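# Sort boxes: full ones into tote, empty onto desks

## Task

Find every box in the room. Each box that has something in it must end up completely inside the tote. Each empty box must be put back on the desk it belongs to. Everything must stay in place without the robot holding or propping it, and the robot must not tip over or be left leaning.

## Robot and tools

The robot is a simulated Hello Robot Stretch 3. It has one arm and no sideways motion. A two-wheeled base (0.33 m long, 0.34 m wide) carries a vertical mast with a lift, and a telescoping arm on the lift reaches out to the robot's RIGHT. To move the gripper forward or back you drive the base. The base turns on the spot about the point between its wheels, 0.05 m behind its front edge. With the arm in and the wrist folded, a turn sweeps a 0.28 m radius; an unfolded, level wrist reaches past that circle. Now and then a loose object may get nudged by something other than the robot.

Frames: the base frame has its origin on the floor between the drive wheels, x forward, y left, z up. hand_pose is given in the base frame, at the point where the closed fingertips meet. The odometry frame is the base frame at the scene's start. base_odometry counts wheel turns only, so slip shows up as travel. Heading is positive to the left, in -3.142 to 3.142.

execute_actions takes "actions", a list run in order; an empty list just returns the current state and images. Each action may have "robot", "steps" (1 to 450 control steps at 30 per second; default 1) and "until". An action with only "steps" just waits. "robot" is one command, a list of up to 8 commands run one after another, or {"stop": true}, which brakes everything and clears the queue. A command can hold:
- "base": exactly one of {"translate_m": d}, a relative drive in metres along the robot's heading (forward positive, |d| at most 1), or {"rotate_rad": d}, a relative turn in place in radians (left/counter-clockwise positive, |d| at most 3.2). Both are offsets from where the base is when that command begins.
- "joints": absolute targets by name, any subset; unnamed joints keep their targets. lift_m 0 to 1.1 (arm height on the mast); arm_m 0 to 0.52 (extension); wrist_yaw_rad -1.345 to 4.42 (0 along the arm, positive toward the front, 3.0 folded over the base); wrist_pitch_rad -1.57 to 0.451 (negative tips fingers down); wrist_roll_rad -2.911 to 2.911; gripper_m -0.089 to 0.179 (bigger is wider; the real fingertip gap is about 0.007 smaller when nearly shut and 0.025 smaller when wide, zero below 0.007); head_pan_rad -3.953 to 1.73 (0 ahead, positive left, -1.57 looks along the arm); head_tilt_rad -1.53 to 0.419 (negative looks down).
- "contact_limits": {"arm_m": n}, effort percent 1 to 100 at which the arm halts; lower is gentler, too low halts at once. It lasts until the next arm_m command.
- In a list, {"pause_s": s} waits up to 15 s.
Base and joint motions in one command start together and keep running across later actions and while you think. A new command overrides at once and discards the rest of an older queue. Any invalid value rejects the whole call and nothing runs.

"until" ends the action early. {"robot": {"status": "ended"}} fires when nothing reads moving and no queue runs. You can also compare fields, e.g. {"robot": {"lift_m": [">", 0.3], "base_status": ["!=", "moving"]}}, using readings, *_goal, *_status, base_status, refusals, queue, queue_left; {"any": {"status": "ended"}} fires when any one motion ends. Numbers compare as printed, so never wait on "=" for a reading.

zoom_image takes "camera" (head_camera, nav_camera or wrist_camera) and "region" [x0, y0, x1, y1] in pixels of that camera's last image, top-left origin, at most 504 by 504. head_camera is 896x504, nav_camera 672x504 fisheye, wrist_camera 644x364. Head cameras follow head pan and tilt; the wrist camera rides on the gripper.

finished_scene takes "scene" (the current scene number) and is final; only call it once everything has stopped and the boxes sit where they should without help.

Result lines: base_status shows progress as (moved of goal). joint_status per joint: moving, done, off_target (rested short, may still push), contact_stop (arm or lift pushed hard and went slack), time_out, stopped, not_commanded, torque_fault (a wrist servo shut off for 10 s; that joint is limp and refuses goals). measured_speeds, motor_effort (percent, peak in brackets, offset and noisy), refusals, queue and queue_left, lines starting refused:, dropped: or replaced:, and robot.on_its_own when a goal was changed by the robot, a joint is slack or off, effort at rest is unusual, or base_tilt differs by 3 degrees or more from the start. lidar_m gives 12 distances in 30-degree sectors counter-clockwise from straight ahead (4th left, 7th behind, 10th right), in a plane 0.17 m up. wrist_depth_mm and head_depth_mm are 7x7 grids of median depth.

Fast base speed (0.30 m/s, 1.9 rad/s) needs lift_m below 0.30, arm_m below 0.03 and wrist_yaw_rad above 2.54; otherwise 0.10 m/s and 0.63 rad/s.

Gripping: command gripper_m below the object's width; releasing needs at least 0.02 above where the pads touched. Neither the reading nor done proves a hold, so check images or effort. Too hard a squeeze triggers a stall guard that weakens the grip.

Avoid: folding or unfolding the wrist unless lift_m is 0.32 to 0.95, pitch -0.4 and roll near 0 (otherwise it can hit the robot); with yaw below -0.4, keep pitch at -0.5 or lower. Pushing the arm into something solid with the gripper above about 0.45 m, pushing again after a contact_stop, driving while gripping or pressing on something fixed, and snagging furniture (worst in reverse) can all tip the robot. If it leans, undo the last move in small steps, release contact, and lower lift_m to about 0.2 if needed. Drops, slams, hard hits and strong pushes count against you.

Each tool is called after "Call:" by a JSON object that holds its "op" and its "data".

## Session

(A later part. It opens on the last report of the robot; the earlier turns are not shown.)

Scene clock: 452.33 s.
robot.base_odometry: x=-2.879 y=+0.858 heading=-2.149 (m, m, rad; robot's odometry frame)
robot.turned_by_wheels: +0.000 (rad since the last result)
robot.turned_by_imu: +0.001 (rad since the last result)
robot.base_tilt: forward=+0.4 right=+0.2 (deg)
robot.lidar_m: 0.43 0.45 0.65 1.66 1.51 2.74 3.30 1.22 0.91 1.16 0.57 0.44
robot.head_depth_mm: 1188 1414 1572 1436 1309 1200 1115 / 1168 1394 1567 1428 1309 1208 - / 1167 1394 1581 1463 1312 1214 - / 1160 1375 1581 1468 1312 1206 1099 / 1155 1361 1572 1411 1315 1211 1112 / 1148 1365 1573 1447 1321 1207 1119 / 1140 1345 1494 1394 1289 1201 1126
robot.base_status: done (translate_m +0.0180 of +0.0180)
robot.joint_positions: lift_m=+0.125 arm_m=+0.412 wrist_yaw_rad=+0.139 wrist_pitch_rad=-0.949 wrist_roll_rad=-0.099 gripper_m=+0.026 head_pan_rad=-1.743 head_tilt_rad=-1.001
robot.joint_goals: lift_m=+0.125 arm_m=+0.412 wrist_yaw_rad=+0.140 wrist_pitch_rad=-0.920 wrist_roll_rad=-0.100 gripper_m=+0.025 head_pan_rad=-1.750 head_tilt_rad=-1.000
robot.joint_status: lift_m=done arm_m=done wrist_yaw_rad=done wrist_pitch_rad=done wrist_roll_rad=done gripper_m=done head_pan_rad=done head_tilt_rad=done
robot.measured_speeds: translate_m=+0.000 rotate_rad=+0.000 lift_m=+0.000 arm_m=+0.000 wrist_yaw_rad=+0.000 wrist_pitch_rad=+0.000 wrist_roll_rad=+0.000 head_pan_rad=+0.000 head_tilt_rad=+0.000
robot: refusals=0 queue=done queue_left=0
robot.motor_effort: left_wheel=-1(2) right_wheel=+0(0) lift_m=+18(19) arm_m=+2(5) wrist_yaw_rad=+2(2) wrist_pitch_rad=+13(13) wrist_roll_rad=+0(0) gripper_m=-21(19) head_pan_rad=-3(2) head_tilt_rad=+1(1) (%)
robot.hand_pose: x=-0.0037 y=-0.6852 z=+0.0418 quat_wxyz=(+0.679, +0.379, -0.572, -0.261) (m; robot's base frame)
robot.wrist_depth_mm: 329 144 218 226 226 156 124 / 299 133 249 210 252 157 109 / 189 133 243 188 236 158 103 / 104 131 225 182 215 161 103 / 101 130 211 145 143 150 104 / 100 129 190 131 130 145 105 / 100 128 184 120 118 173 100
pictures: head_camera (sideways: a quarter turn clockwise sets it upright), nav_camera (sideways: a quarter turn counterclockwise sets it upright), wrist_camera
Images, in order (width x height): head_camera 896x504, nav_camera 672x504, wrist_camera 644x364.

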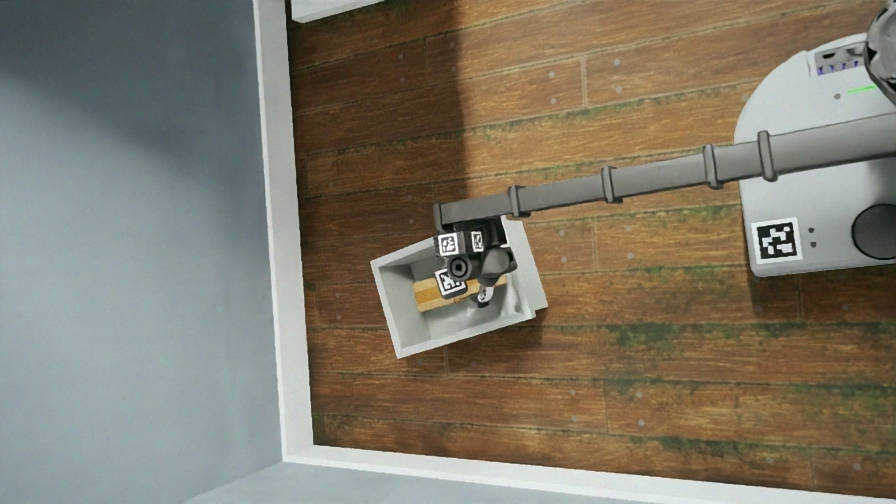

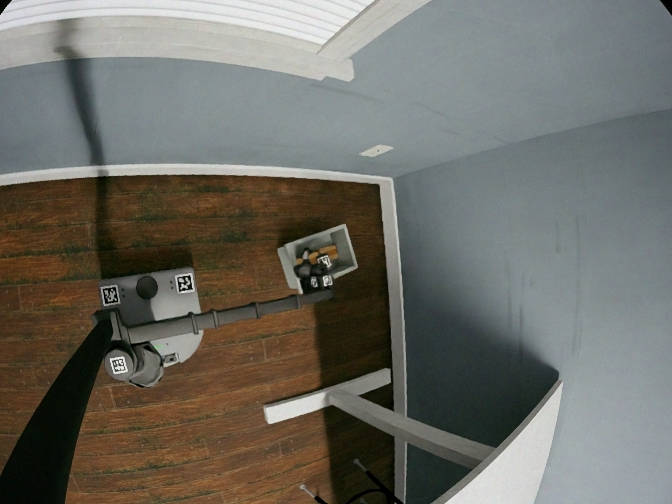

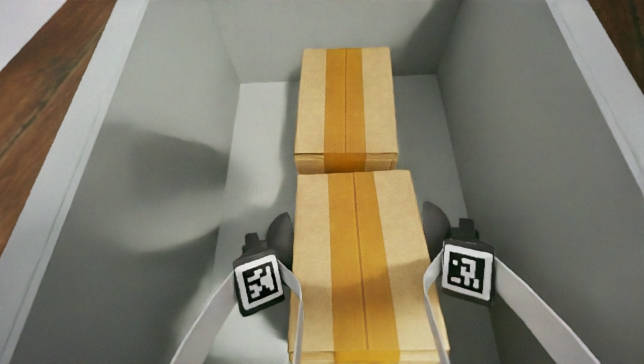

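Call:
{"op": "execute_actions", "data": {"actions": [{"robot": {"joints": {"lift_m": 0.109}}, "steps": 150, "until": {"robot": {"status": "ended"}}}, {"steps": 5}]}}

Scene clock: 455.53 s.
robot.base_odometry: x=-2.879 y=+0.858 heading=-2.149 (m, m, rad; robot's odometry frame)
robot.turned_by_wheels: +0.000 (rad since the last result)
robot.turned_by_imu: +0.001 (rad since the last result)
robot.base_tilt: forward=+0.4 right=+0.2 (deg)
robot.lidar_m: 0.43 0.45 0.65 1.66 1.51 2.74 3.31 1.21 0.91 1.16 0.57 0.44
robot.head_depth_mm: 1186 1407 1568 1441 1308 1201 1119 / 1180 1409 1589 1437 1304 1213 - / 1175 1392 1575 1453 1301 1214 - / 1163 1392 1577 1459 1313 1210 1106 / 1153 1374 1561 1397 1315 1205 1116 / 1141 1364 1580 1459 1323 1214 1120 / 1139 1348 1503 1391 1295 1201 1118
robot.base_status: done (translate_m +0.0180 of +0.0180)
robot.joint_positions: lift_m=+0.109 arm_m=+0.412 wrist_yaw_rad=+0.139 wrist_pitch_rad=-0.941 wrist_roll_rad=-0.099 gripper_m=+0.026 head_pan_rad=-1.743 head_tilt_rad=-1.001
robot.joint_goals: lift_m=+0.109 arm_m=+0.412 wrist_yaw_rad=+0.140 wrist_pitch_rad=-0.920 wrist_roll_rad=-0.100 gripper_m=+0.025 head_pan_rad=-1.750 head_tilt_rad=-1.000
robot.joint_status: lift_m=done arm_m=done wrist_yaw_rad=done wrist_pitch_rad=done wrist_roll_rad=done gripper_m=done head_pan_rad=done head_tilt_rad=done
robot.measured_speeds: translate_m=+0.000 rotate_rad=+0.000 lift_m=+0.000 arm_m=+0.000 wrist_yaw_rad=+0.000 wrist_pitch_rad=+0.000 wrist_roll_rad=+0.000 head_pan_rad=+0.000 head_tilt_rad=+0.000
robot: refusals=0 queue=done queue_left=0
robot.motor_effort: left_wheel=-2(2) right_wheel=+1(1) lift_m=+16(18) arm_m=+3(3) wrist_yaw_rad=+2(2) wrist_pitch_rad=+9(13) wrist_roll_rad=+0(0) gripper_m=-19(19) head_pan_rad=-2(2) head_tilt_rad=+1(1) (%)
robot.hand_pose: x=-0.0034 y=-0.6870 z=+0.0269 quat_wxyz=(+0.680, +0.377, -0.573, -0.258) (m; robot's base frame)
robot.wrist_depth_mm: 309 135 217 216 216 155 102 / 106 133 247 189 240 157 102 / 102 132 228 171 220 159 102 / 102 131 213 157 188 160 103 / 101 130 196 143 141 150 104 / 101 129 186 132 131 150 104 / 100 128 172 124 122 161 100
pictures: head_camera (sideways: a quarter turn clockwise sets it upright), nav_camera (sideways: a quarter turn counterclockwise sets it upright), wrist_camera
Images, in order (width x height): head_camera 896x504, nav_camera 672x504, wrist_camera 644x364.

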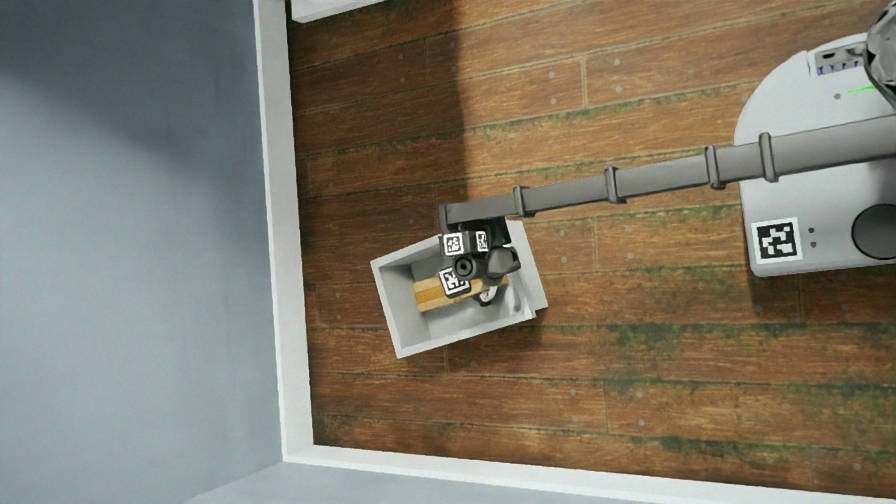

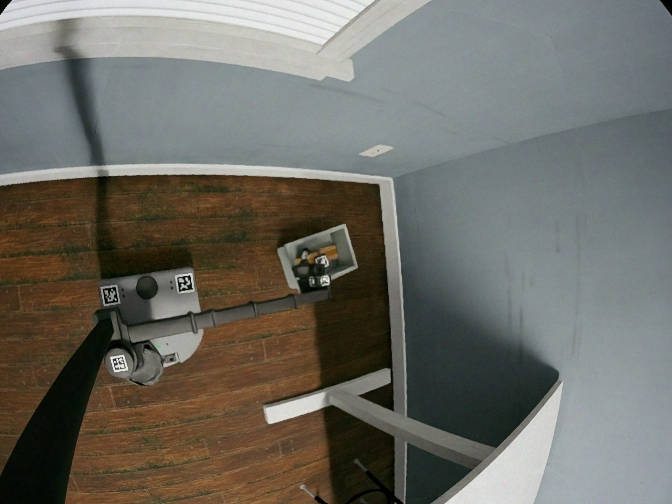

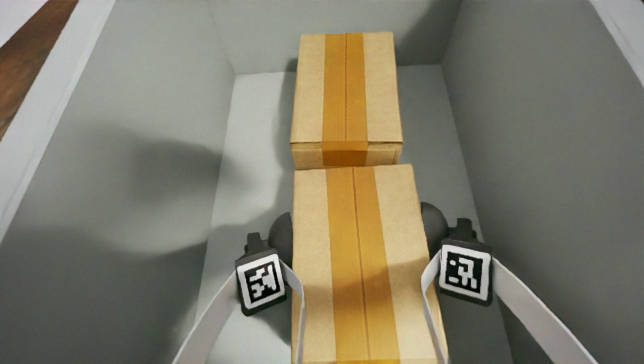

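Call:
{"op": "execute_actions", "data": {"actions": [{"robot": {"joints": {"lift_m": 0.099}}, "steps": 150, "until": {"robot": {"status": "ended"}}}, {"steps": 5}]}}

Scene clock: 457.40 s.
robot.base_odometry: x=-2.879 y=+0.858 heading=-2.149 (m, m, rad; robot's odometry frame)
robot.turned_by_wheels: +0.000 (rad since the last result)
robot.turned_by_imu: +0.000 (rad since the last result)
robot.base_tilt: forward=+0.4 right=+0.2 (deg)
robot.lidar_m: 0.43 0.45 0.65 1.66 1.50 2.74 3.30 1.22 0.91 1.16 0.57 0.44
robot.head_depth_mm: 1181 1427 1568 1437 1300 1194 1113 / 1170 1399 1575 1428 1310 1205 - / 1171 1392 1568 1441 1312 1221 - / 1165 1383 1591 1460 1314 1207 1102 / 1153 1371 1565 1420 1314 1208 1112 / 1148 1351 1571 1454 1323 1210 1114 / 1136 1346 1488 1385 1288 1198 1118
robot.base_status: done (translate_m +0.0180 of +0.0180)
robot.joint_positions: lift_m=+0.102 arm_m=+0.412 wrist_yaw_rad=+0.139 wrist_pitch_rad=-0.906 wrist_roll_rad=-0.099 gripper_m=+0.026 head_pan_rad=-1.743 head_tilt_rad=-1.001
robot.joint_goals: lift_m=+0.102 arm_m=+0.412 wrist_yaw_rad=+0.140 wrist_pitch_rad=-0.920 wrist_roll_rad=-0.100 gripper_m=+0.025 head_pan_rad=-1.750 head_tilt_rad=-1.000
robot.joint_status: lift_m=contact_stop arm_m=done wrist_yaw_rad=done wrist_pitch_rad=done wrist_roll_rad=done gripper_m=done head_pan_rad=done head_tilt_rad=done
robot.measured_speeds: translate_m=+0.000 rotate_rad=+0.000 lift_m=+0.000 arm_m=+0.000 wrist_yaw_rad=+0.000 wrist_pitch_rad=+0.000 wrist_roll_rad=+0.000 head_pan_rad=+0.000 head_tilt_rad=+0.000
robot: refusals=0 queue=dropped queue_left=0
robot.on_its_own: lift_m is slack since a contact_stop, until your next command for it
robot.motor_effort: left_wheel=-2(2) right_wheel=+2(2) lift_m=+25(27) arm_m=+3(3) wrist_yaw_rad=+2(2) wrist_pitch_rad=-6(9) wrist_roll_rad=+0(0) gripper_m=-18(19) head_pan_rad=-3(2) head_tilt_rad=+1(1) (%)
robot.hand_pose: x=-0.0024 y=-0.6944 z=+0.0243 quat_wxyz=(+0.685, +0.366, -0.579, -0.247) (m; robot's base frame)
robot.wrist_depth_mm: 316 135 209 216 215 155 104 / 108 133 239 195 236 157 102 / 102 132 231 173 223 158 103 / 101 131 214 158 164 160 103 / 101 130 197 143 141 150 104 / 100 129 185 131 130 150 104 / 100 128 169 122 121 160 100
pictures: head_camera (sideways: a quarter turn clockwise sets it upright), nav_camera (sideways: a quarter turn counterclockwise sets it upright), wrist_camera
Images, in order (width x height): head_camera 896x504, nav_camera 672x504, wrist_camera 644x364.

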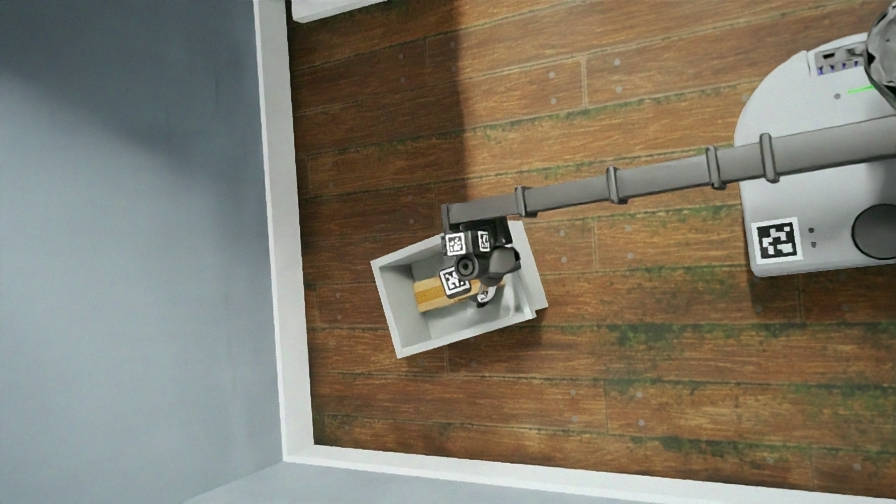

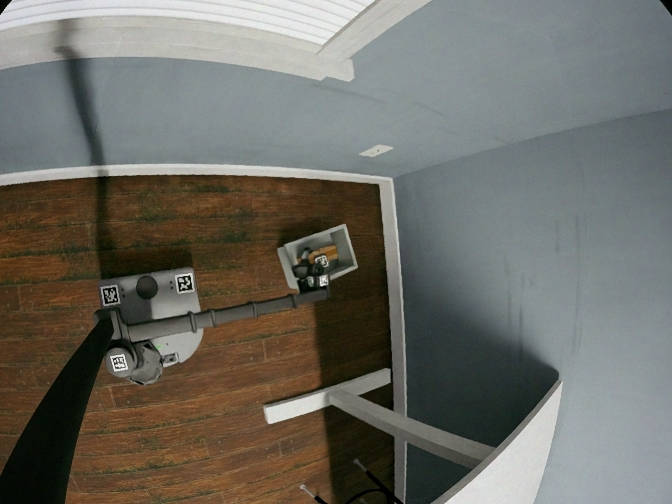

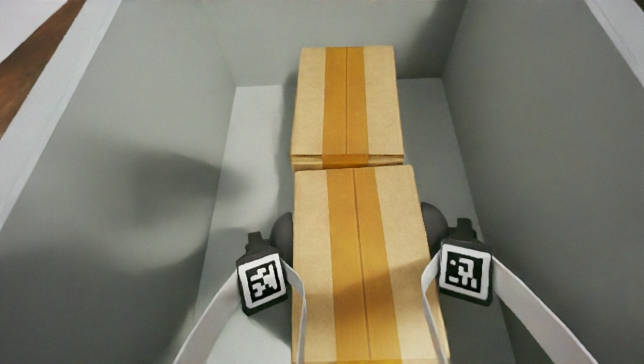

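Call:
{"op": "execute_actions", "data": {"actions": [{"robot": {"joints": {"lift_m": 0.106}}, "steps": 60, "until": {"robot": {"status": "ended"}}}, {"robot": {"joints": {"gripper_m": 0.05}}, "steps": 60, "until": {"robot": {"status": "ended"}}}, {"steps": 8}]}}

Scene clock: 460.77 s.
robot.base_odometry: x=-2.879 y=+0.858 heading=-2.149 (m, m, rad; robot's odometry frame)
robot.turned_by_wheels: +0.000 (rad since the last result)
robot.turned_by_imu: +0.001 (rad since the last result)
robot.base_tilt: forward=+0.4 right=+0.2 (deg)
robot.lidar_m: 0.43 0.45 0.66 1.66 1.50 2.74 3.30 1.21 0.91 1.16 0.57 0.44
robot.head_depth_mm: 1179 1415 1569 1422 1309 1194 1111 / 1174 1394 1571 1435 1306 1208 - / 1163 1395 1576 1444 1310 1217 - / 1162 1377 1577 1467 1310 1210 1102 / 1155 1375 1566 1405 1319 1209 1109 / 1146 1358 1566 1457 1316 1210 1120 / 1143 1345 1495 1387 1293 1200 1116
robot.base_status: done (translate_m +0.0180 of +0.0180)
robot.joint_positions: lift_m=+0.106 arm_m=+0.412 wrist_yaw_rad=+0.139 wrist_pitch_rad=-0.920 wrist_roll_rad=-0.099 gripper_m=+0.050 head_pan_rad=-1.743 head_tilt_rad=-1.001
robot.joint_goals: lift_m=+0.106 arm_m=+0.412 wrist_yaw_rad=+0.140 wrist_pitch_rad=-0.920 wrist_roll_rad=-0.100 gripper_m=+0.050 head_pan_rad=-1.750 head_tilt_rad=-1.000
robot.joint_status: lift_m=done arm_m=done wrist_yaw_rad=done wrist_pitch_rad=done wrist_roll_rad=done gripper_m=done head_pan_rad=done head_tilt_rad=done
robot.measured_speeds: translate_m=+0.000 rotate_rad=+0.000 lift_m=+0.000 arm_m=+0.000 wrist_yaw_rad=+0.000 wrist_pitch_rad=+0.000 wrist_roll_rad=+0.000 head_pan_rad=+0.000 head_tilt_rad=+0.000
robot: refusals=0 queue=done queue_left=0
robot.motor_effort: left_wheel=-2(2) right_wheel=+1(2) lift_m=+34(35) arm_m=+3(3) wrist_yaw_rad=+2(2) wrist_pitch_rad=+0(7) wrist_roll_rad=+0(0) gripper_m=-9(78) head_pan_rad=-3(2) head_tilt_rad=+1(1) (%)
robot.hand_pose: x=-0.0028 y=-0.6916 z=+0.0259 quat_wxyz=(+0.683, +0.370, -0.577, -0.252) (m; robot's base frame)
robot.wrist_depth_mm: 317 135 212 212 219 155 103 / 106 134 241 192 242 157 102 / 102 132 230 172 223 158 102 / 102 131 213 157 169 159 103 / 101 130 196 143 141 149 104 / 101 130 183 131 132 145 104 / 100 128 170 123 122 161 100
pictures: head_camera (sideways: a quarter turn clockwise sets it upright), nav_camera (sideways: a quarter turn counterclockwise sets it upright), wrist_camera
Images, in order (width x height): head_camera 896x504, nav_camera 672x504, wrist_camera 644x364.

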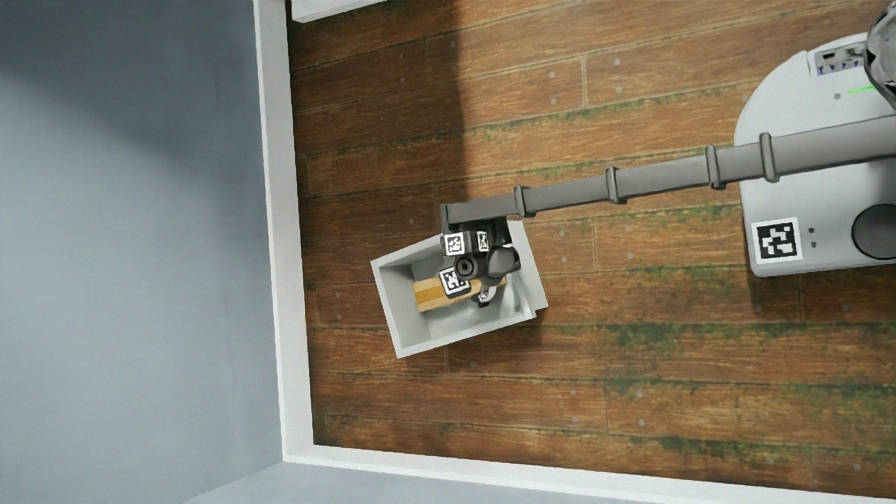

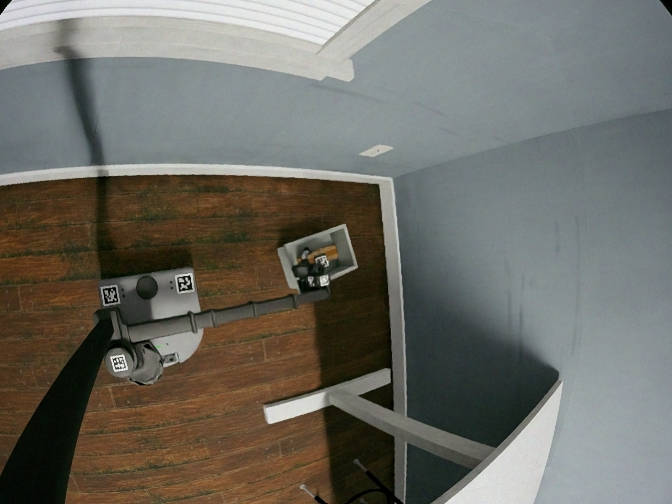

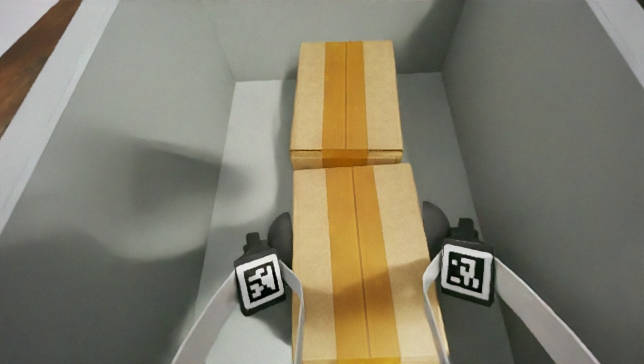

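Call:
{"op": "execute_actions", "data": {"actions": [{"robot": {"joints": {"gripper_m": 0.062}}, "steps": 60, "until": {"robot": {"status": "ended"}}}, {"steps": 10}, {"robot": {"joints": {"gripper_m": 0.09}}, "steps": 60, "until": {"robot": {"status": "ended"}}}, {"steps": 5}]}}

Scene clock: 463.90 s.
robot.base_odometry: x=-2.879 y=+0.858 heading=-2.149 (m, m, rad; robot's odometry frame)
robot.turned_by_wheels: +0.000 (rad since the last result)
robot.turned_by_imu: +0.001 (rad since the last result)
robot.base_tilt: forward=+0.4 right=+0.2 (deg)
robot.lidar_m: 0.43 0.45 0.65 1.66 1.50 2.73 3.30 1.22 0.91 1.16 0.57 0.44
robot.head_depth_mm: 1180 1416 1579 1432 1307 1194 1117 / 1174 1402 1578 1433 1309 1211 - / 1167 1396 1569 1445 1310 1216 - / 1163 1380 1578 1472 1314 1210 1101 / 1158 1381 1581 1416 1324 1203 1111 / 1146 1358 1560 1461 1325 1209 1115 / 1139 1347 1492 1391 1284 1202 1121
robot.base_status: done (translate_m +0.0180 of +0.0180)
robot.joint_positions: lift_m=+0.106 arm_m=+0.412 wrist_yaw_rad=+0.139 wrist_pitch_rad=-0.927 wrist_roll_rad=-0.099 gripper_m=+0.090 head_pan_rad=-1.743 head_tilt_rad=-1.001
robot.joint_goals: lift_m=+0.106 arm_m=+0.412 wrist_yaw_rad=+0.140 wrist_pitch_rad=-0.920 wrist_roll_rad=-0.100 gripper_m=+0.090 head_pan_rad=-1.750 head_tilt_rad=-1.000
robot.joint_status: lift_m=done arm_m=done wrist_yaw_rad=done wrist_pitch_rad=done wrist_roll_rad=done gripper_m=done head_pan_rad=done head_tilt_rad=done
robot.measured_speeds: translate_m=+0.000 rotate_rad=+0.000 lift_m=+0.000 arm_m=+0.000 wrist_yaw_rad=+0.000 wrist_pitch_rad=+0.000 wrist_roll_rad=+0.000 head_pan_rad=+0.000 head_tilt_rad=+0.000
robot: refusals=0 queue=done queue_left=0
robot.motor_effort: left_wheel=-2(2) right_wheel=+1(1) lift_m=+33(34) arm_m=+2(3) wrist_yaw_rad=+2(2) wrist_pitch_rad=+3(3) wrist_roll_rad=+0(0) gripper_m=+0(94) head_pan_rad=-3(2) head_tilt_rad=+1(1) (%)
robot.hand_pose: x=-0.0030 y=-0.6901 z=+0.0250 quat_wxyz=(+0.682, +0.372, -0.576, -0.254) (m; robot's base frame)
robot.wrist_depth_mm: 312 135 214 213 213 156 101 / 106 134 244 189 240 157 102 / 102 133 228 170 218 159 102 / 102 131 211 155 157 159 103 / 101 131 195 143 139 148 104 / 101 129 177 131 129 151 104 / 100 121 169 122 120 158 95
pictures: head_camera (sideways: a quarter turn clockwise sets it upright), nav_camera (sideways: a quarter turn counterclockwise sets it upright), wrist_camera
Images, in order (width x height): head_camera 896x504, nav_camera 672x504, wrist_camera 644x364.

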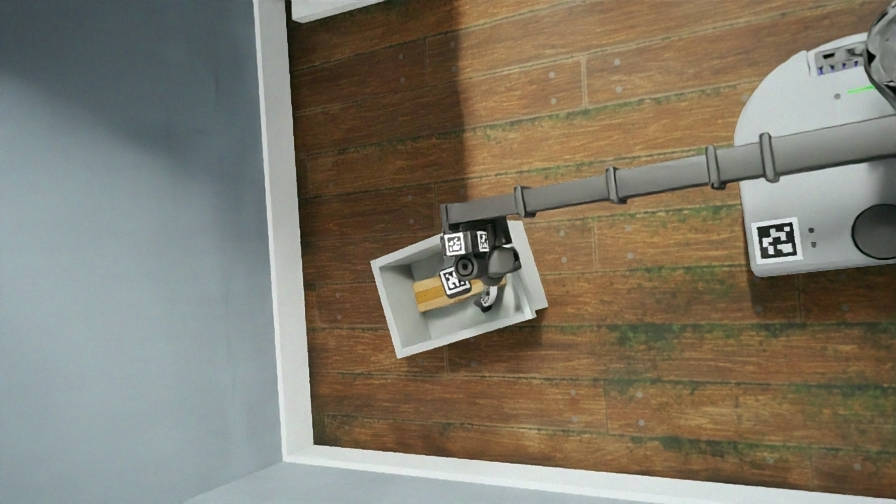

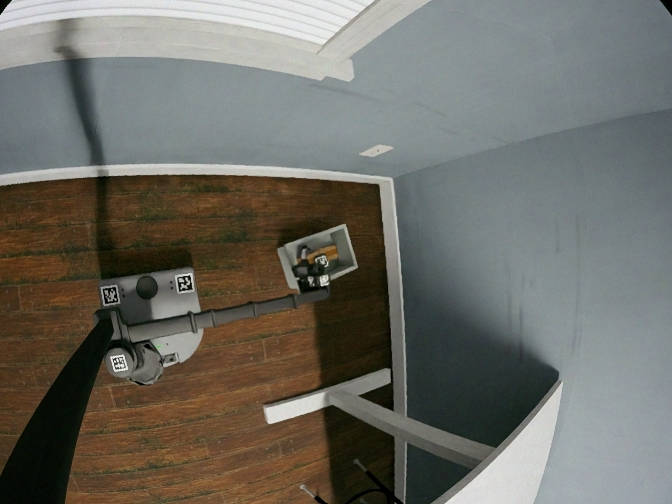

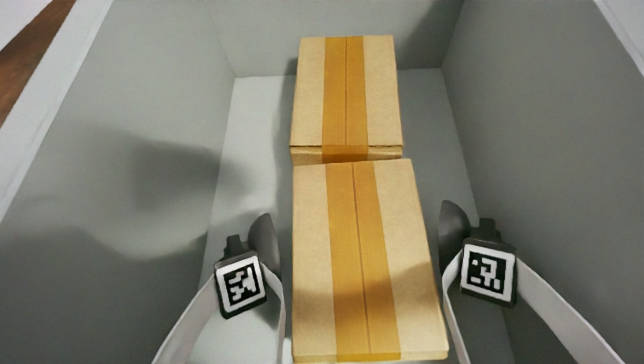

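Call:
{"op": "execute_actions", "data": {"actions": [{"robot": {"joints": {"lift_m": 0.30}}, "steps": 90, "until": {"robot": {"lift_m": [">", 0.25]}}}, {"robot": {"joints": {"lift_m": 1.095, "arm_m": 0.0, "gripper_m": 0.17, "wrist_pitch_rad": -0.70, "head_pan_rad": -1.5, "head_tilt_rad": -1.05}}, "steps": 30}]}}

Scene clock: 473.57 s.
robot.base_odometry: x=-2.879 y=+0.858 heading=-2.149 (m, m, rad; robot's odometry frame)
robot.turned_by_wheels: +0.000 (rad since the last result)
robot.turned_by_imu: +0.001 (rad since the last result)
robot.base_tilt: forward=+0.4 right=+0.2 (deg)
robot.lidar_m: 0.43 0.45 0.65 1.66 1.51 2.74 3.31 1.21 0.91 1.16 0.57 0.44
robot.head_depth_mm: 1138 1351 1522 1401 1289 1189 1112 / 1163 1392 1542 1369 1304 - - / 1181 1419 1558 1335 1293 1205 - / 1213 1452 1568 1406 1296 1206 1113 / 1233 1448 1536 1420 1299 1197 1115 / 1092 1171 1265 1339 1291 1210 1111 / 874 919 970 1029 1101 1142 1111
robot.base_status: done (translate_m +0.0180 of +0.0180)
robot.joint_positions: lift_m=+0.361 arm_m=+0.343 wrist_yaw_rad=+0.139 wrist_pitch_rad=-0.716 wrist_roll_rad=-0.099 gripper_m=+0.169 head_pan_rad=-1.507 head_tilt_rad=-1.037
robot.joint_goals: lift_m=+1.095 arm_m=+0.000 wrist_yaw_rad=+0.140 wrist_pitch_rad=-0.700 wrist_roll_rad=-0.100 gripper_m=+0.170 head_pan_rad=-1.500 head_tilt_rad=-1.050
robot.joint_status: lift_m=moving arm_m=moving wrist_yaw_rad=done wrist_pitch_rad=moving wrist_roll_rad=done gripper_m=moving head_pan_rad=done head_tilt_rad=done
robot.measured_speeds: translate_m=+0.000 rotate_rad=+0.000 lift_m=+0.110 arm_m=-0.137 wrist_yaw_rad=+0.000 wrist_pitch_rad=+0.000 wrist_roll_rad=+0.000 head_pan_rad=+0.000 head_tilt_rad=+0.000
robot: refusals=0 queue=running queue_left=0
robot.motor_effort: left_wheel=-2(2) right_wheel=+1(1) lift_m=+37(37) arm_m=+0(3) wrist_yaw_rad=+1(2) wrist_pitch_rad=+6(7) wrist_roll_rad=+0(0) gripper_m=+31(100) head_pan_rad=+2(15) head_tilt_rad=-7(14) (%)
robot.hand_pose: x=+0.0030 y=-0.6635 z=+0.3133 quat_wxyz=(+0.709, +0.303, -0.609, -0.187) (m; robot's base frame)
robot.wrist_depth_mm: 351 460 631 604 560 521 489 / 361 474 713 692 637 583 544 / 372 493 690 715 663 645 601 / 380 498 636 611 599 586 582 / 391 500 548 477 502 521 519 / 400 473 480 439 428 459 - / 394 435 433 397 385 422 411
pictures: head_camera (sideways: a quarter turn clockwise sets it upright), nav_camera (sideways: a quarter turn counterclockwise sets it upright), wrist_camera
Images, in order (width x height): head_camera 896x504, nav_camera 672x504, wrist_camera 644x364.

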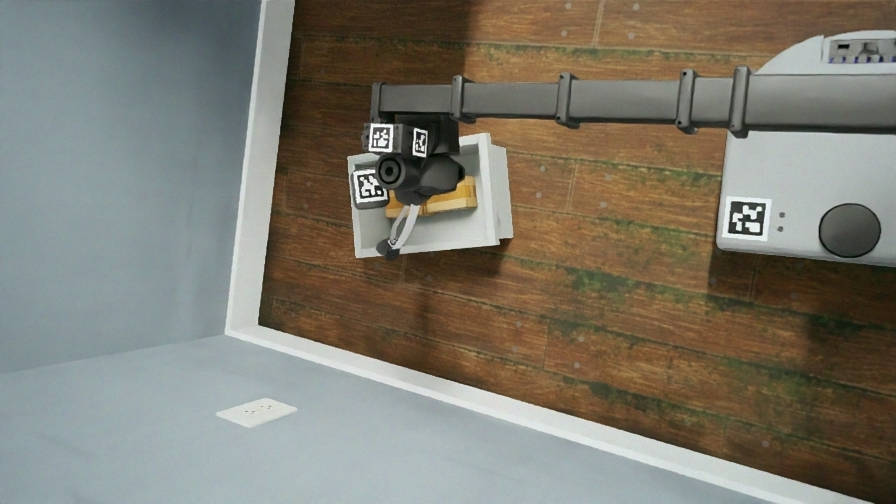

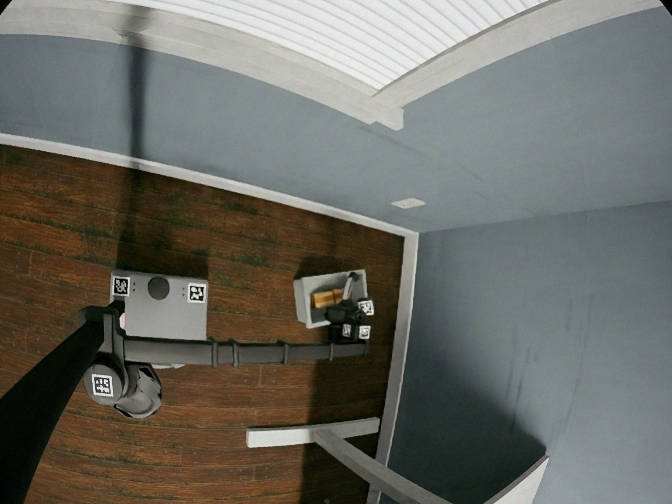

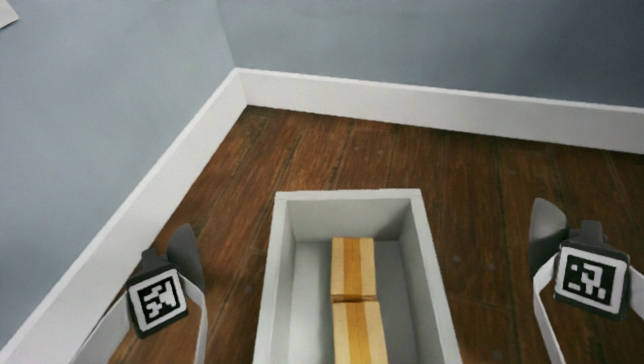

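Call:
{"op": "execute_actions", "data": {"actions": [{"robot": {"base": {"translate_m": -1.0}, "joints": {"wrist_yaw_rad": 1.5}}, "steps": 400, "until": {"robot": {"lift_m": [">", 1.09]}}}, {"robot": {"joints": {"arm_m": 0.3, "head_pan_rad": -2.0, "head_tilt_rad": -0.75}}, "steps": 400, "until": {"robot": {"base_status": ["!=", "moving"]}}}, {"robot": {"base": {"translate_m": -0.55}}, "steps": 400, "until": {"robot": {"status": "ended"}}}]}}

Scene clock: 494.73 s.
robot.base_odometry: x=-2.032 y=+2.156 heading=-2.149 (m, m, rad; robot's odometry frame)
robot.turned_by_wheels: +0.000 (rad since the last result)
robot.turned_by_imu: +0.005 (rad since the last result)
robot.base_tilt: forward=+0.4 right=+0.2 (deg)
robot.lidar_m: 1.96 2.08 1.80 1.51 1.81 1.83 1.35 1.41 0.66 0.46 0.60 1.10
robot.head_depth_mm: 1078 695 553 461 1456 1302 1157 / 1017 697 555 461 1427 1307 1136 / 941 698 556 461 1101 1271 1162 / 932 699 540 463 421 1309 1160 / 905 702 542 462 412 1310 1160 / 898 702 559 463 404 1304 1148 / 871 706 559 464 396 1264 1149
robot.base_status: done (translate_m -0.5500 of -0.5500)
robot.joint_positions: lift_m=+1.095 arm_m=+0.300 wrist_yaw_rad=+1.498 wrist_pitch_rad=-0.715 wrist_roll_rad=-0.099 gripper_m=+0.170 head_pan_rad=-1.993 head_tilt_rad=-0.754
robot.joint_goals: lift_m=+1.095 arm_m=+0.300 wrist_yaw_rad=+1.500 wrist_pitch_rad=-0.700 wrist_roll_rad=-0.100 gripper_m=+0.170 head_pan_rad=-2.000 head_tilt_rad=-0.750
robot.joint_status: lift_m=done arm_m=done wrist_yaw_rad=done wrist_pitch_rad=done wrist_roll_rad=done gripper_m=done head_pan_rad=done head_tilt_rad=done
robot.measured_speeds: translate_m=+0.000 rotate_rad=+0.000 lift_m=+0.000 arm_m=+0.000 wrist_yaw_rad=+0.000 wrist_pitch_rad=+0.000 wrist_roll_rad=+0.000 head_pan_rad=+0.000 head_tilt_rad=+0.000
robot: refusals=0 queue=done queue_left=0
robot.motor_effort: left_wheel=-2(6) right_wheel=+1(4) lift_m=+36(38) arm_m=+3(4) wrist_yaw_rad=+2(3) wrist_pitch_rad=+6(8) wrist_roll_rad=+0(0) gripper_m=+0(18) head_pan_rad=-2(23) head_tilt_rad=+3(28) (%)
robot.hand_pose: x=+0.1559 y=-0.4577 z=+1.0471 quat_wxyz=(+0.669, +0.618, -0.284, +0.301) (m; robot's base frame)
robot.wrist_depth_mm: - - - 562 542 521 501 / - - - 452 436 425 417 / - - 399 378 370 363 354 / - - 334 324 319 313 305 / - - 292 286 280 276 273 / - - 259 253 250 245 - / - 232 233 229 226 223 219
pictures: head_camera (sideways: a quarter turn clockwise sets it upright), nav_camera (sideways: a quarter turn counterclockwise sets it upright), wrist_camera
Images, in order (width x height): head_camera 896x504, nav_camera 672x504, wrist_camera 644x364.

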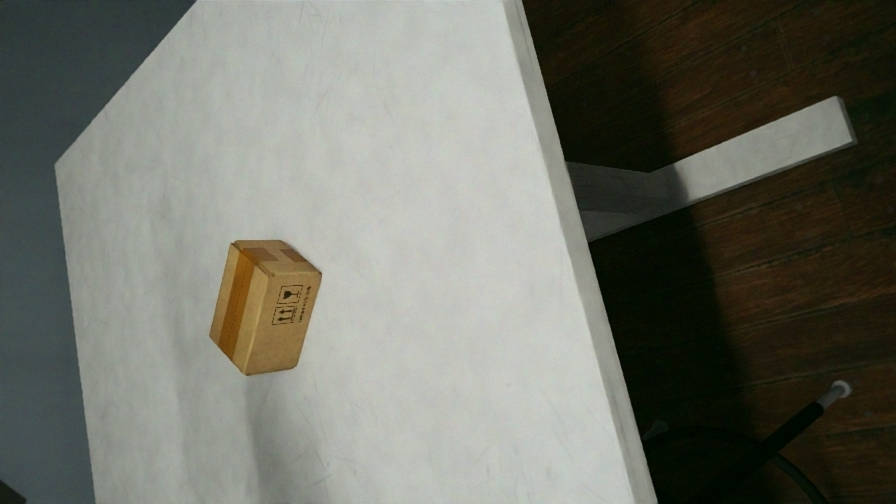

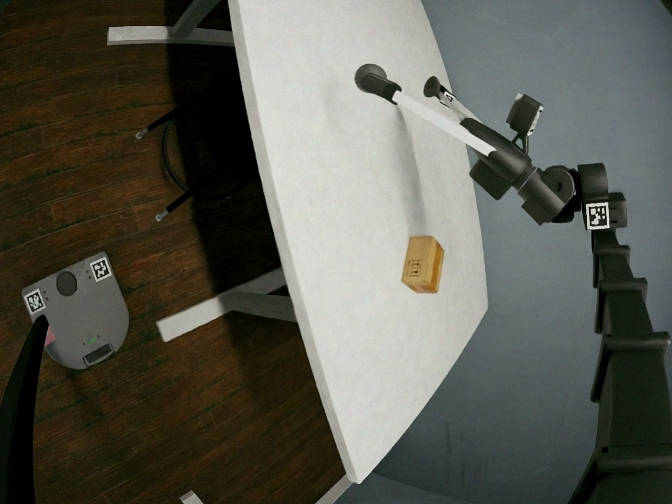

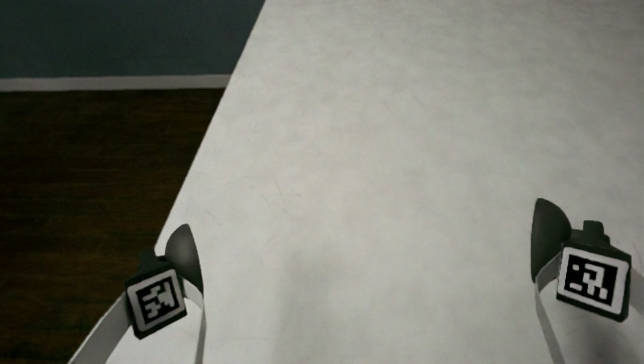

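Call:
{"op": "execute_actions", "data": {"actions": [{"robot": {"base": {"translate_m": -0.27}, "joints": {"arm_m": 0.24, "wrist_yaw_rad": 0.71, "head_pan_rad": -1.45, "head_tilt_rad": -0.7}}, "steps": 400, "until": {"robot": {"status": "ended"}}}]}}

Scene clock: 509.03 s.
robot.base_odometry: x=-1.885 y=+2.382 heading=-2.149 (m, m, rad; robot's odometry frame)
robot.turned_by_wheels: +0.000 (rad since the last result)
robot.turned_by_imu: +0.001 (rad since the last result)
robot.base_tilt: forward=+0.3 right=+0.2 (deg)
robot.lidar_m: 2.23 2.36 1.56 1.56 1.62 1.56 1.08 1.38 1.06 0.58 0.58 0.81
robot.head_depth_mm: - 744 596 486 410 376 1176 / - 716 598 486 410 1053 1184 / 920 720 601 489 411 1233 1165 / 934 747 547 487 411 1289 1185 / 945 818 557 490 412 1318 1177 / 954 785 591 489 412 1315 1183 / 972 786 604 489 422 1288 1185
robot.base_status: done (translate_m -0.2700 of -0.2700)
robot.joint_positions: lift_m=+1.095 arm_m=+0.240 wrist_yaw_rad=+0.712 wrist_pitch_rad=-0.715 wrist_roll_rad=-0.099 gripper_m=+0.170 head_pan_rad=-1.457 head_tilt_rad=-0.705
robot.joint_goals: lift_m=+1.095 arm_m=+0.240 wrist_yaw_rad=+0.710 wrist_pitch_rad=-0.700 wrist_roll_rad=-0.100 gripper_m=+0.170 head_pan_rad=-1.450 head_tilt_rad=-0.700
robot.joint_status: lift_m=done arm_m=done wrist_yaw_rad=done wrist_pitch_rad=done wrist_roll_rad=done gripper_m=done head_pan_rad=done head_tilt_rad=done
robot.measured_speeds: translate_m=+0.000 rotate_rad=+0.000 lift_m=+0.000 arm_m=+0.000 wrist_yaw_rad=+0.000 wrist_pitch_rad=+0.000 wrist_roll_rad=+0.000 head_pan_rad=+0.000 head_tilt_rad=+0.000
robot: refusals=0 queue=done queue_left=0
robot.motor_effort: left_wheel=-2(5) right_wheel=+1(4) lift_m=+35(35) arm_m=-2(0) wrist_yaw_rad=-2(4) wrist_pitch_rad=+7(6) wrist_roll_rad=+0(0) gripper_m=+0(0) head_pan_rad=+3(23) head_tilt_rad=+3(12) (%)
robot.hand_pose: x=+0.0947 y=-0.5199 z=+1.0471 quat_wxyz=(+0.733, +0.462, -0.499, +0.022) (m; robot's base frame)
robot.wrist_depth_mm: 634 609 583 563 544 509 459 / 498 481 466 452 443 430 416 / 410 395 389 375 369 360 355 / 348 343 334 324 320 312 307 / 302 299 291 233 278 275 275 / 269 270 259 204 245 244 - / 240 233 233 220 222 222 220
pictures: head_camera (sideways: a quarter turn clockwise sets it upright), nav_camera (sideways: a quarter turn counterclockwise sets it upright), wrist_camera
Images, in order (width x height): head_camera 896x504, nav_camera 672x504, wrist_camera 644x364.

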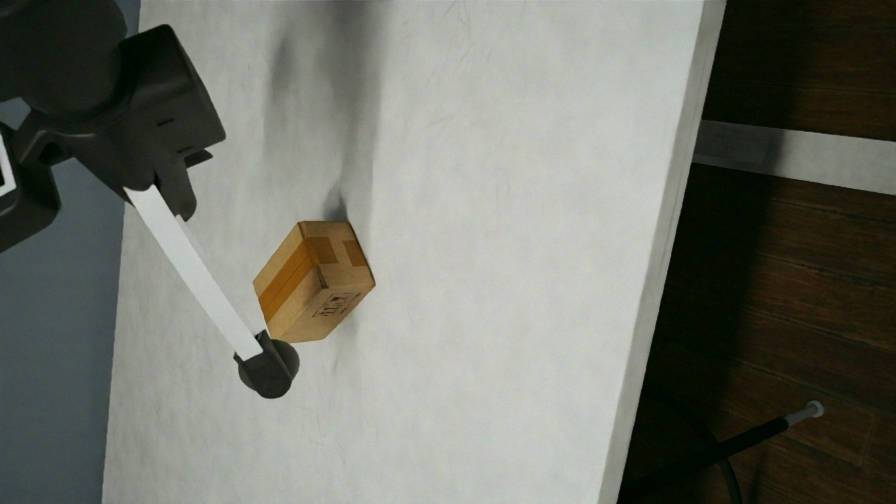

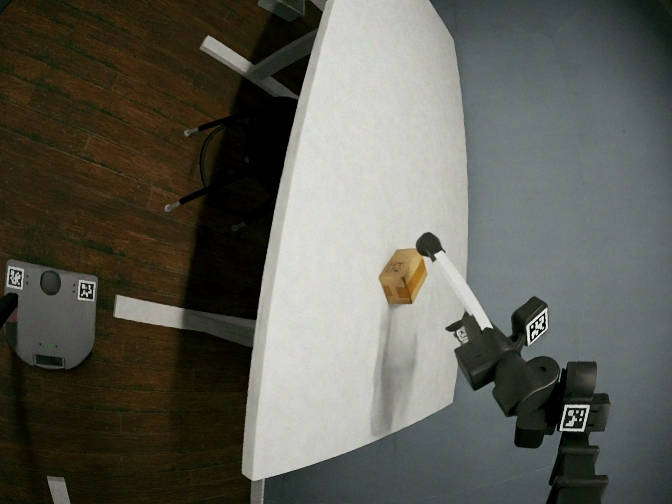

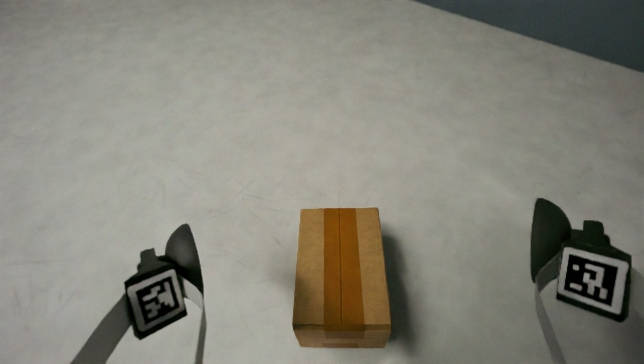

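Call:
{"op": "execute_actions", "data": {"actions": [{"robot": {"base": {"translate_m": 0.028}, "joints": {"arm_m": 0.251}}, "steps": 100, "until": {"robot": {"status": "ended"}}}, {"robot": {"joints": {"lift_m": 1.023}}, "steps": 100, "until": {"robot": {"status": "ended"}}}]}}

Scene clock: 517.30 s.
robot.base_odometry: x=-1.900 y=+2.359 heading=-2.149 (m, m, rad; robot's odometry frame)
robot.turned_by_wheels: +0.000 (rad since the last result)
robot.turned_by_imu: +0.001 (rad since the last result)
robot.base_tilt: forward=+0.3 right=+0.2 (deg)
robot.lidar_m: 2.20 2.33 1.56 1.55 1.63 1.58 1.11 1.38 1.06 0.58 0.56 0.78
robot.head_depth_mm: - - 596 486 409 376 1177 / 888 - 561 486 410 1057 1167 / 891 - 549 489 411 1261 1169 / 919 748 539 488 411 1299 1182 / 947 780 603 488 412 1320 1179 / 956 785 603 490 413 1322 1186 / 974 787 602 490 422 1323 1174
robot.base_status: done (translate_m +0.0280 of +0.0280)
robot.joint_positions: lift_m=+1.023 arm_m=+0.251 wrist_yaw_rad=+0.712 wrist_pitch_rad=-0.715 wrist_roll_rad=-0.099 gripper_m=+0.170 head_pan_rad=-1.457 head_tilt_rad=-0.705
robot.joint_goals: lift_m=+1.023 arm_m=+0.251 wrist_yaw_rad=+0.710 wrist_pitch_rad=-0.700 wrist_roll_rad=-0.100 gripper_m=+0.170 head_pan_rad=-1.450 head_tilt_rad=-0.700
robot.joint_status: lift_m=done arm_m=done wrist_yaw_rad=done wrist_pitch_rad=done wrist_roll_rad=done gripper_m=done head_pan_rad=done head_tilt_rad=done
robot.measured_speeds: translate_m=+0.000 rotate_rad=+0.000 lift_m=+0.000 arm_m=+0.000 wrist_yaw_rad=+0.000 wrist_pitch_rad=+0.000 wrist_roll_rad=+0.000 head_pan_rad=+0.000 head_tilt_rad=+0.000
robot: refusals=0 queue=done queue_left=0
robot.motor_effort: left_wheel=-2(4) right_wheel=+1(6) lift_m=+15(36) arm_m=+3(2) wrist_yaw_rad=-1(2) wrist_pitch_rad=+7(6) wrist_roll_rad=+0(0) gripper_m=+2(0) head_pan_rad=+2(2) head_tilt_rad=+3(3) (%)
robot.hand_pose: x=+0.0946 y=-0.5304 z=+0.9761 quat_wxyz=(+0.733, +0.462, -0.499, +0.022) (m; robot's base frame)
robot.wrist_depth_mm: 448 434 418 403 385 371 359 / 352 341 335 323 312 303 295 / 291 284 277 271 262 255 250 / 247 241 235 227 213 222 218 / 215 213 207 149 146 197 196 / 190 193 184 132 128 174 - / 172 165 165 121 117 159 156
pictures: head_camera (sideways: a quarter turn clockwise sets it upright), nav_camera (sideways: a quarter turn counterclockwise sets it upright), wrist_camera
Images, in order (width x height): head_camera 896x504, nav_camera 672x504, wrist_camera 644x364.

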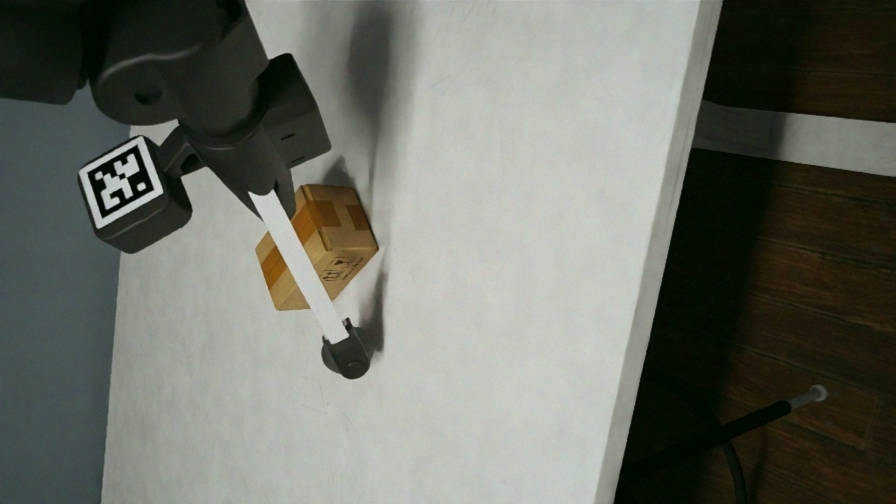

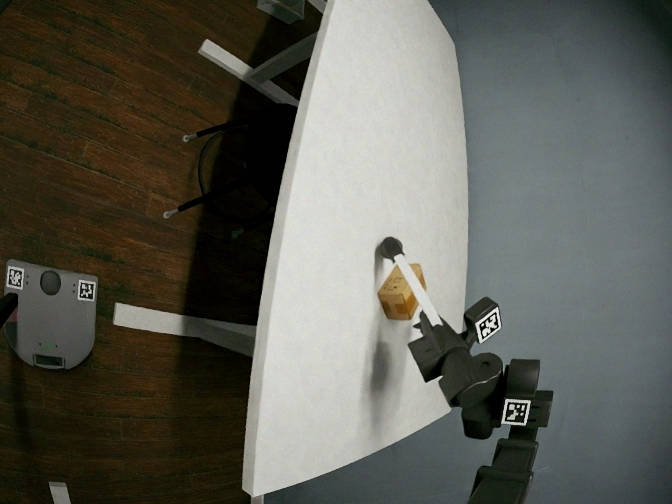

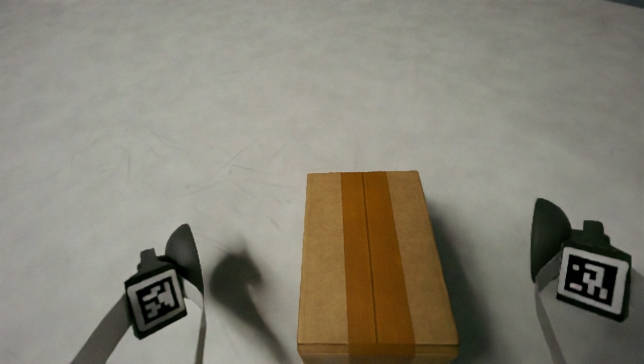

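Well aligned. Grip and weigh.

Call:
{"op": "execute_actions", "data": {"actions": [{"robot": [{"joints": {"gripper_m": 0.025}}, {"joints": {"lift_m": 1.035}}], "steps": 150, "until": {"robot": {"status": "ended"}}}, {"steps": 10}]}}

Scene clock: 521.00 s.
robot.base_odometry: x=-1.900 y=+2.359 heading=-2.149 (m, m, rad; robot's odometry frame)
robot.turned_by_wheels: +0.000 (rad since the last result)
robot.turned_by_imu: +0.001 (rad since the last result)
robot.base_tilt: forward=+0.3 right=+0.2 (deg)
robot.lidar_m: 2.20 2.34 1.56 1.55 1.63 1.59 1.11 1.38 1.06 0.58 0.56 0.78
robot.head_depth_mm: - - 598 486 409 376 1175 / 879 - 582 486 410 1062 1162 / 884 782 564 488 410 1265 1166 / 919 778 529 488 412 1286 1177 / 947 781 582 490 411 1308 1177 / 954 786 602 490 412 1318 1181 / 976 785 605 491 422 1315 1185
robot.base_status: done (translate_m +0.0280 of +0.0280)
robot.joint_positions: lift_m=+1.035 arm_m=+0.251 wrist_yaw_rad=+0.712 wrist_pitch_rad=-0.712 wrist_roll_rad=-0.099 gripper_m=+0.026 head_pan_rad=-1.457 head_tilt_rad=-0.705
robot.joint_goals: lift_m=+1.035 arm_m=+0.251 wrist_yaw_rad=+0.710 wrist_pitch_rad=-0.700 wrist_roll_rad=-0.100 gripper_m=+0.025 head_pan_rad=-1.450 head_tilt_rad=-0.700
robot.joint_status: lift_m=done arm_m=done wrist_yaw_rad=done wrist_pitch_rad=done wrist_roll_rad=done gripper_m=done head_pan_rad=done head_tilt_rad=done
robot.measured_speeds: translate_m=+0.000 rotate_rad=+0.000 lift_m=+0.000 arm_m=+0.000 wrist_yaw_rad=+0.000 wrist_pitch_rad=+0.000 wrist_roll_rad=+0.000 head_pan_rad=+0.000 head_tilt_rad=+0.000
robot: refusals=0 queue=done queue_left=0
robot.motor_effort: left_wheel=-2(2) right_wheel=+1(1) lift_m=+35(34) arm_m=+3(3) wrist_yaw_rad=-2(1) wrist_pitch_rad=+6(6) wrist_roll_rad=+0(0) gripper_m=-19(100) head_pan_rad=+2(2) head_tilt_rad=+3(3) (%)
robot.hand_pose: x=+0.0949 y=-0.5307 z=+0.9875 quat_wxyz=(+0.733, +0.462, -0.499, +0.023) (m; robot's base frame)
robot.wrist_depth_mm: 478 464 445 429 412 397 383 / 379 365 354 342 334 323 317 / 312 304 294 287 281 274 268 / 264 259 252 242 234 238 232 / 229 225 223 145 142 210 205 / 202 200 199 131 130 188 184 / 182 179 176 120 118 168 167
pictures: head_camera (sideways: a quarter turn clockwise sets it upright), nav_camera (sideways: a quarter turn counterclockwise sets it upright), wrist_camera
Images, in order (width x height): head_camera 896x504, nav_camera 672x504, wrist_camera 644x364.

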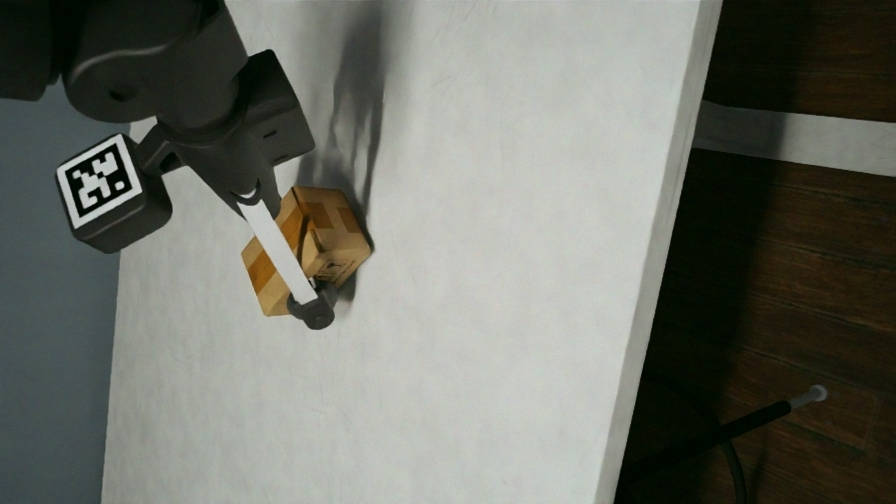

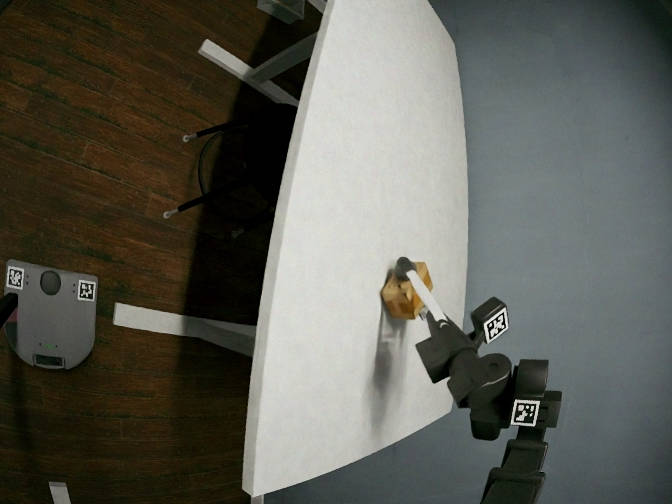

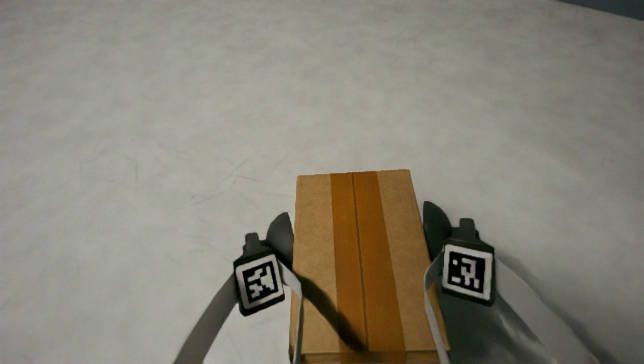

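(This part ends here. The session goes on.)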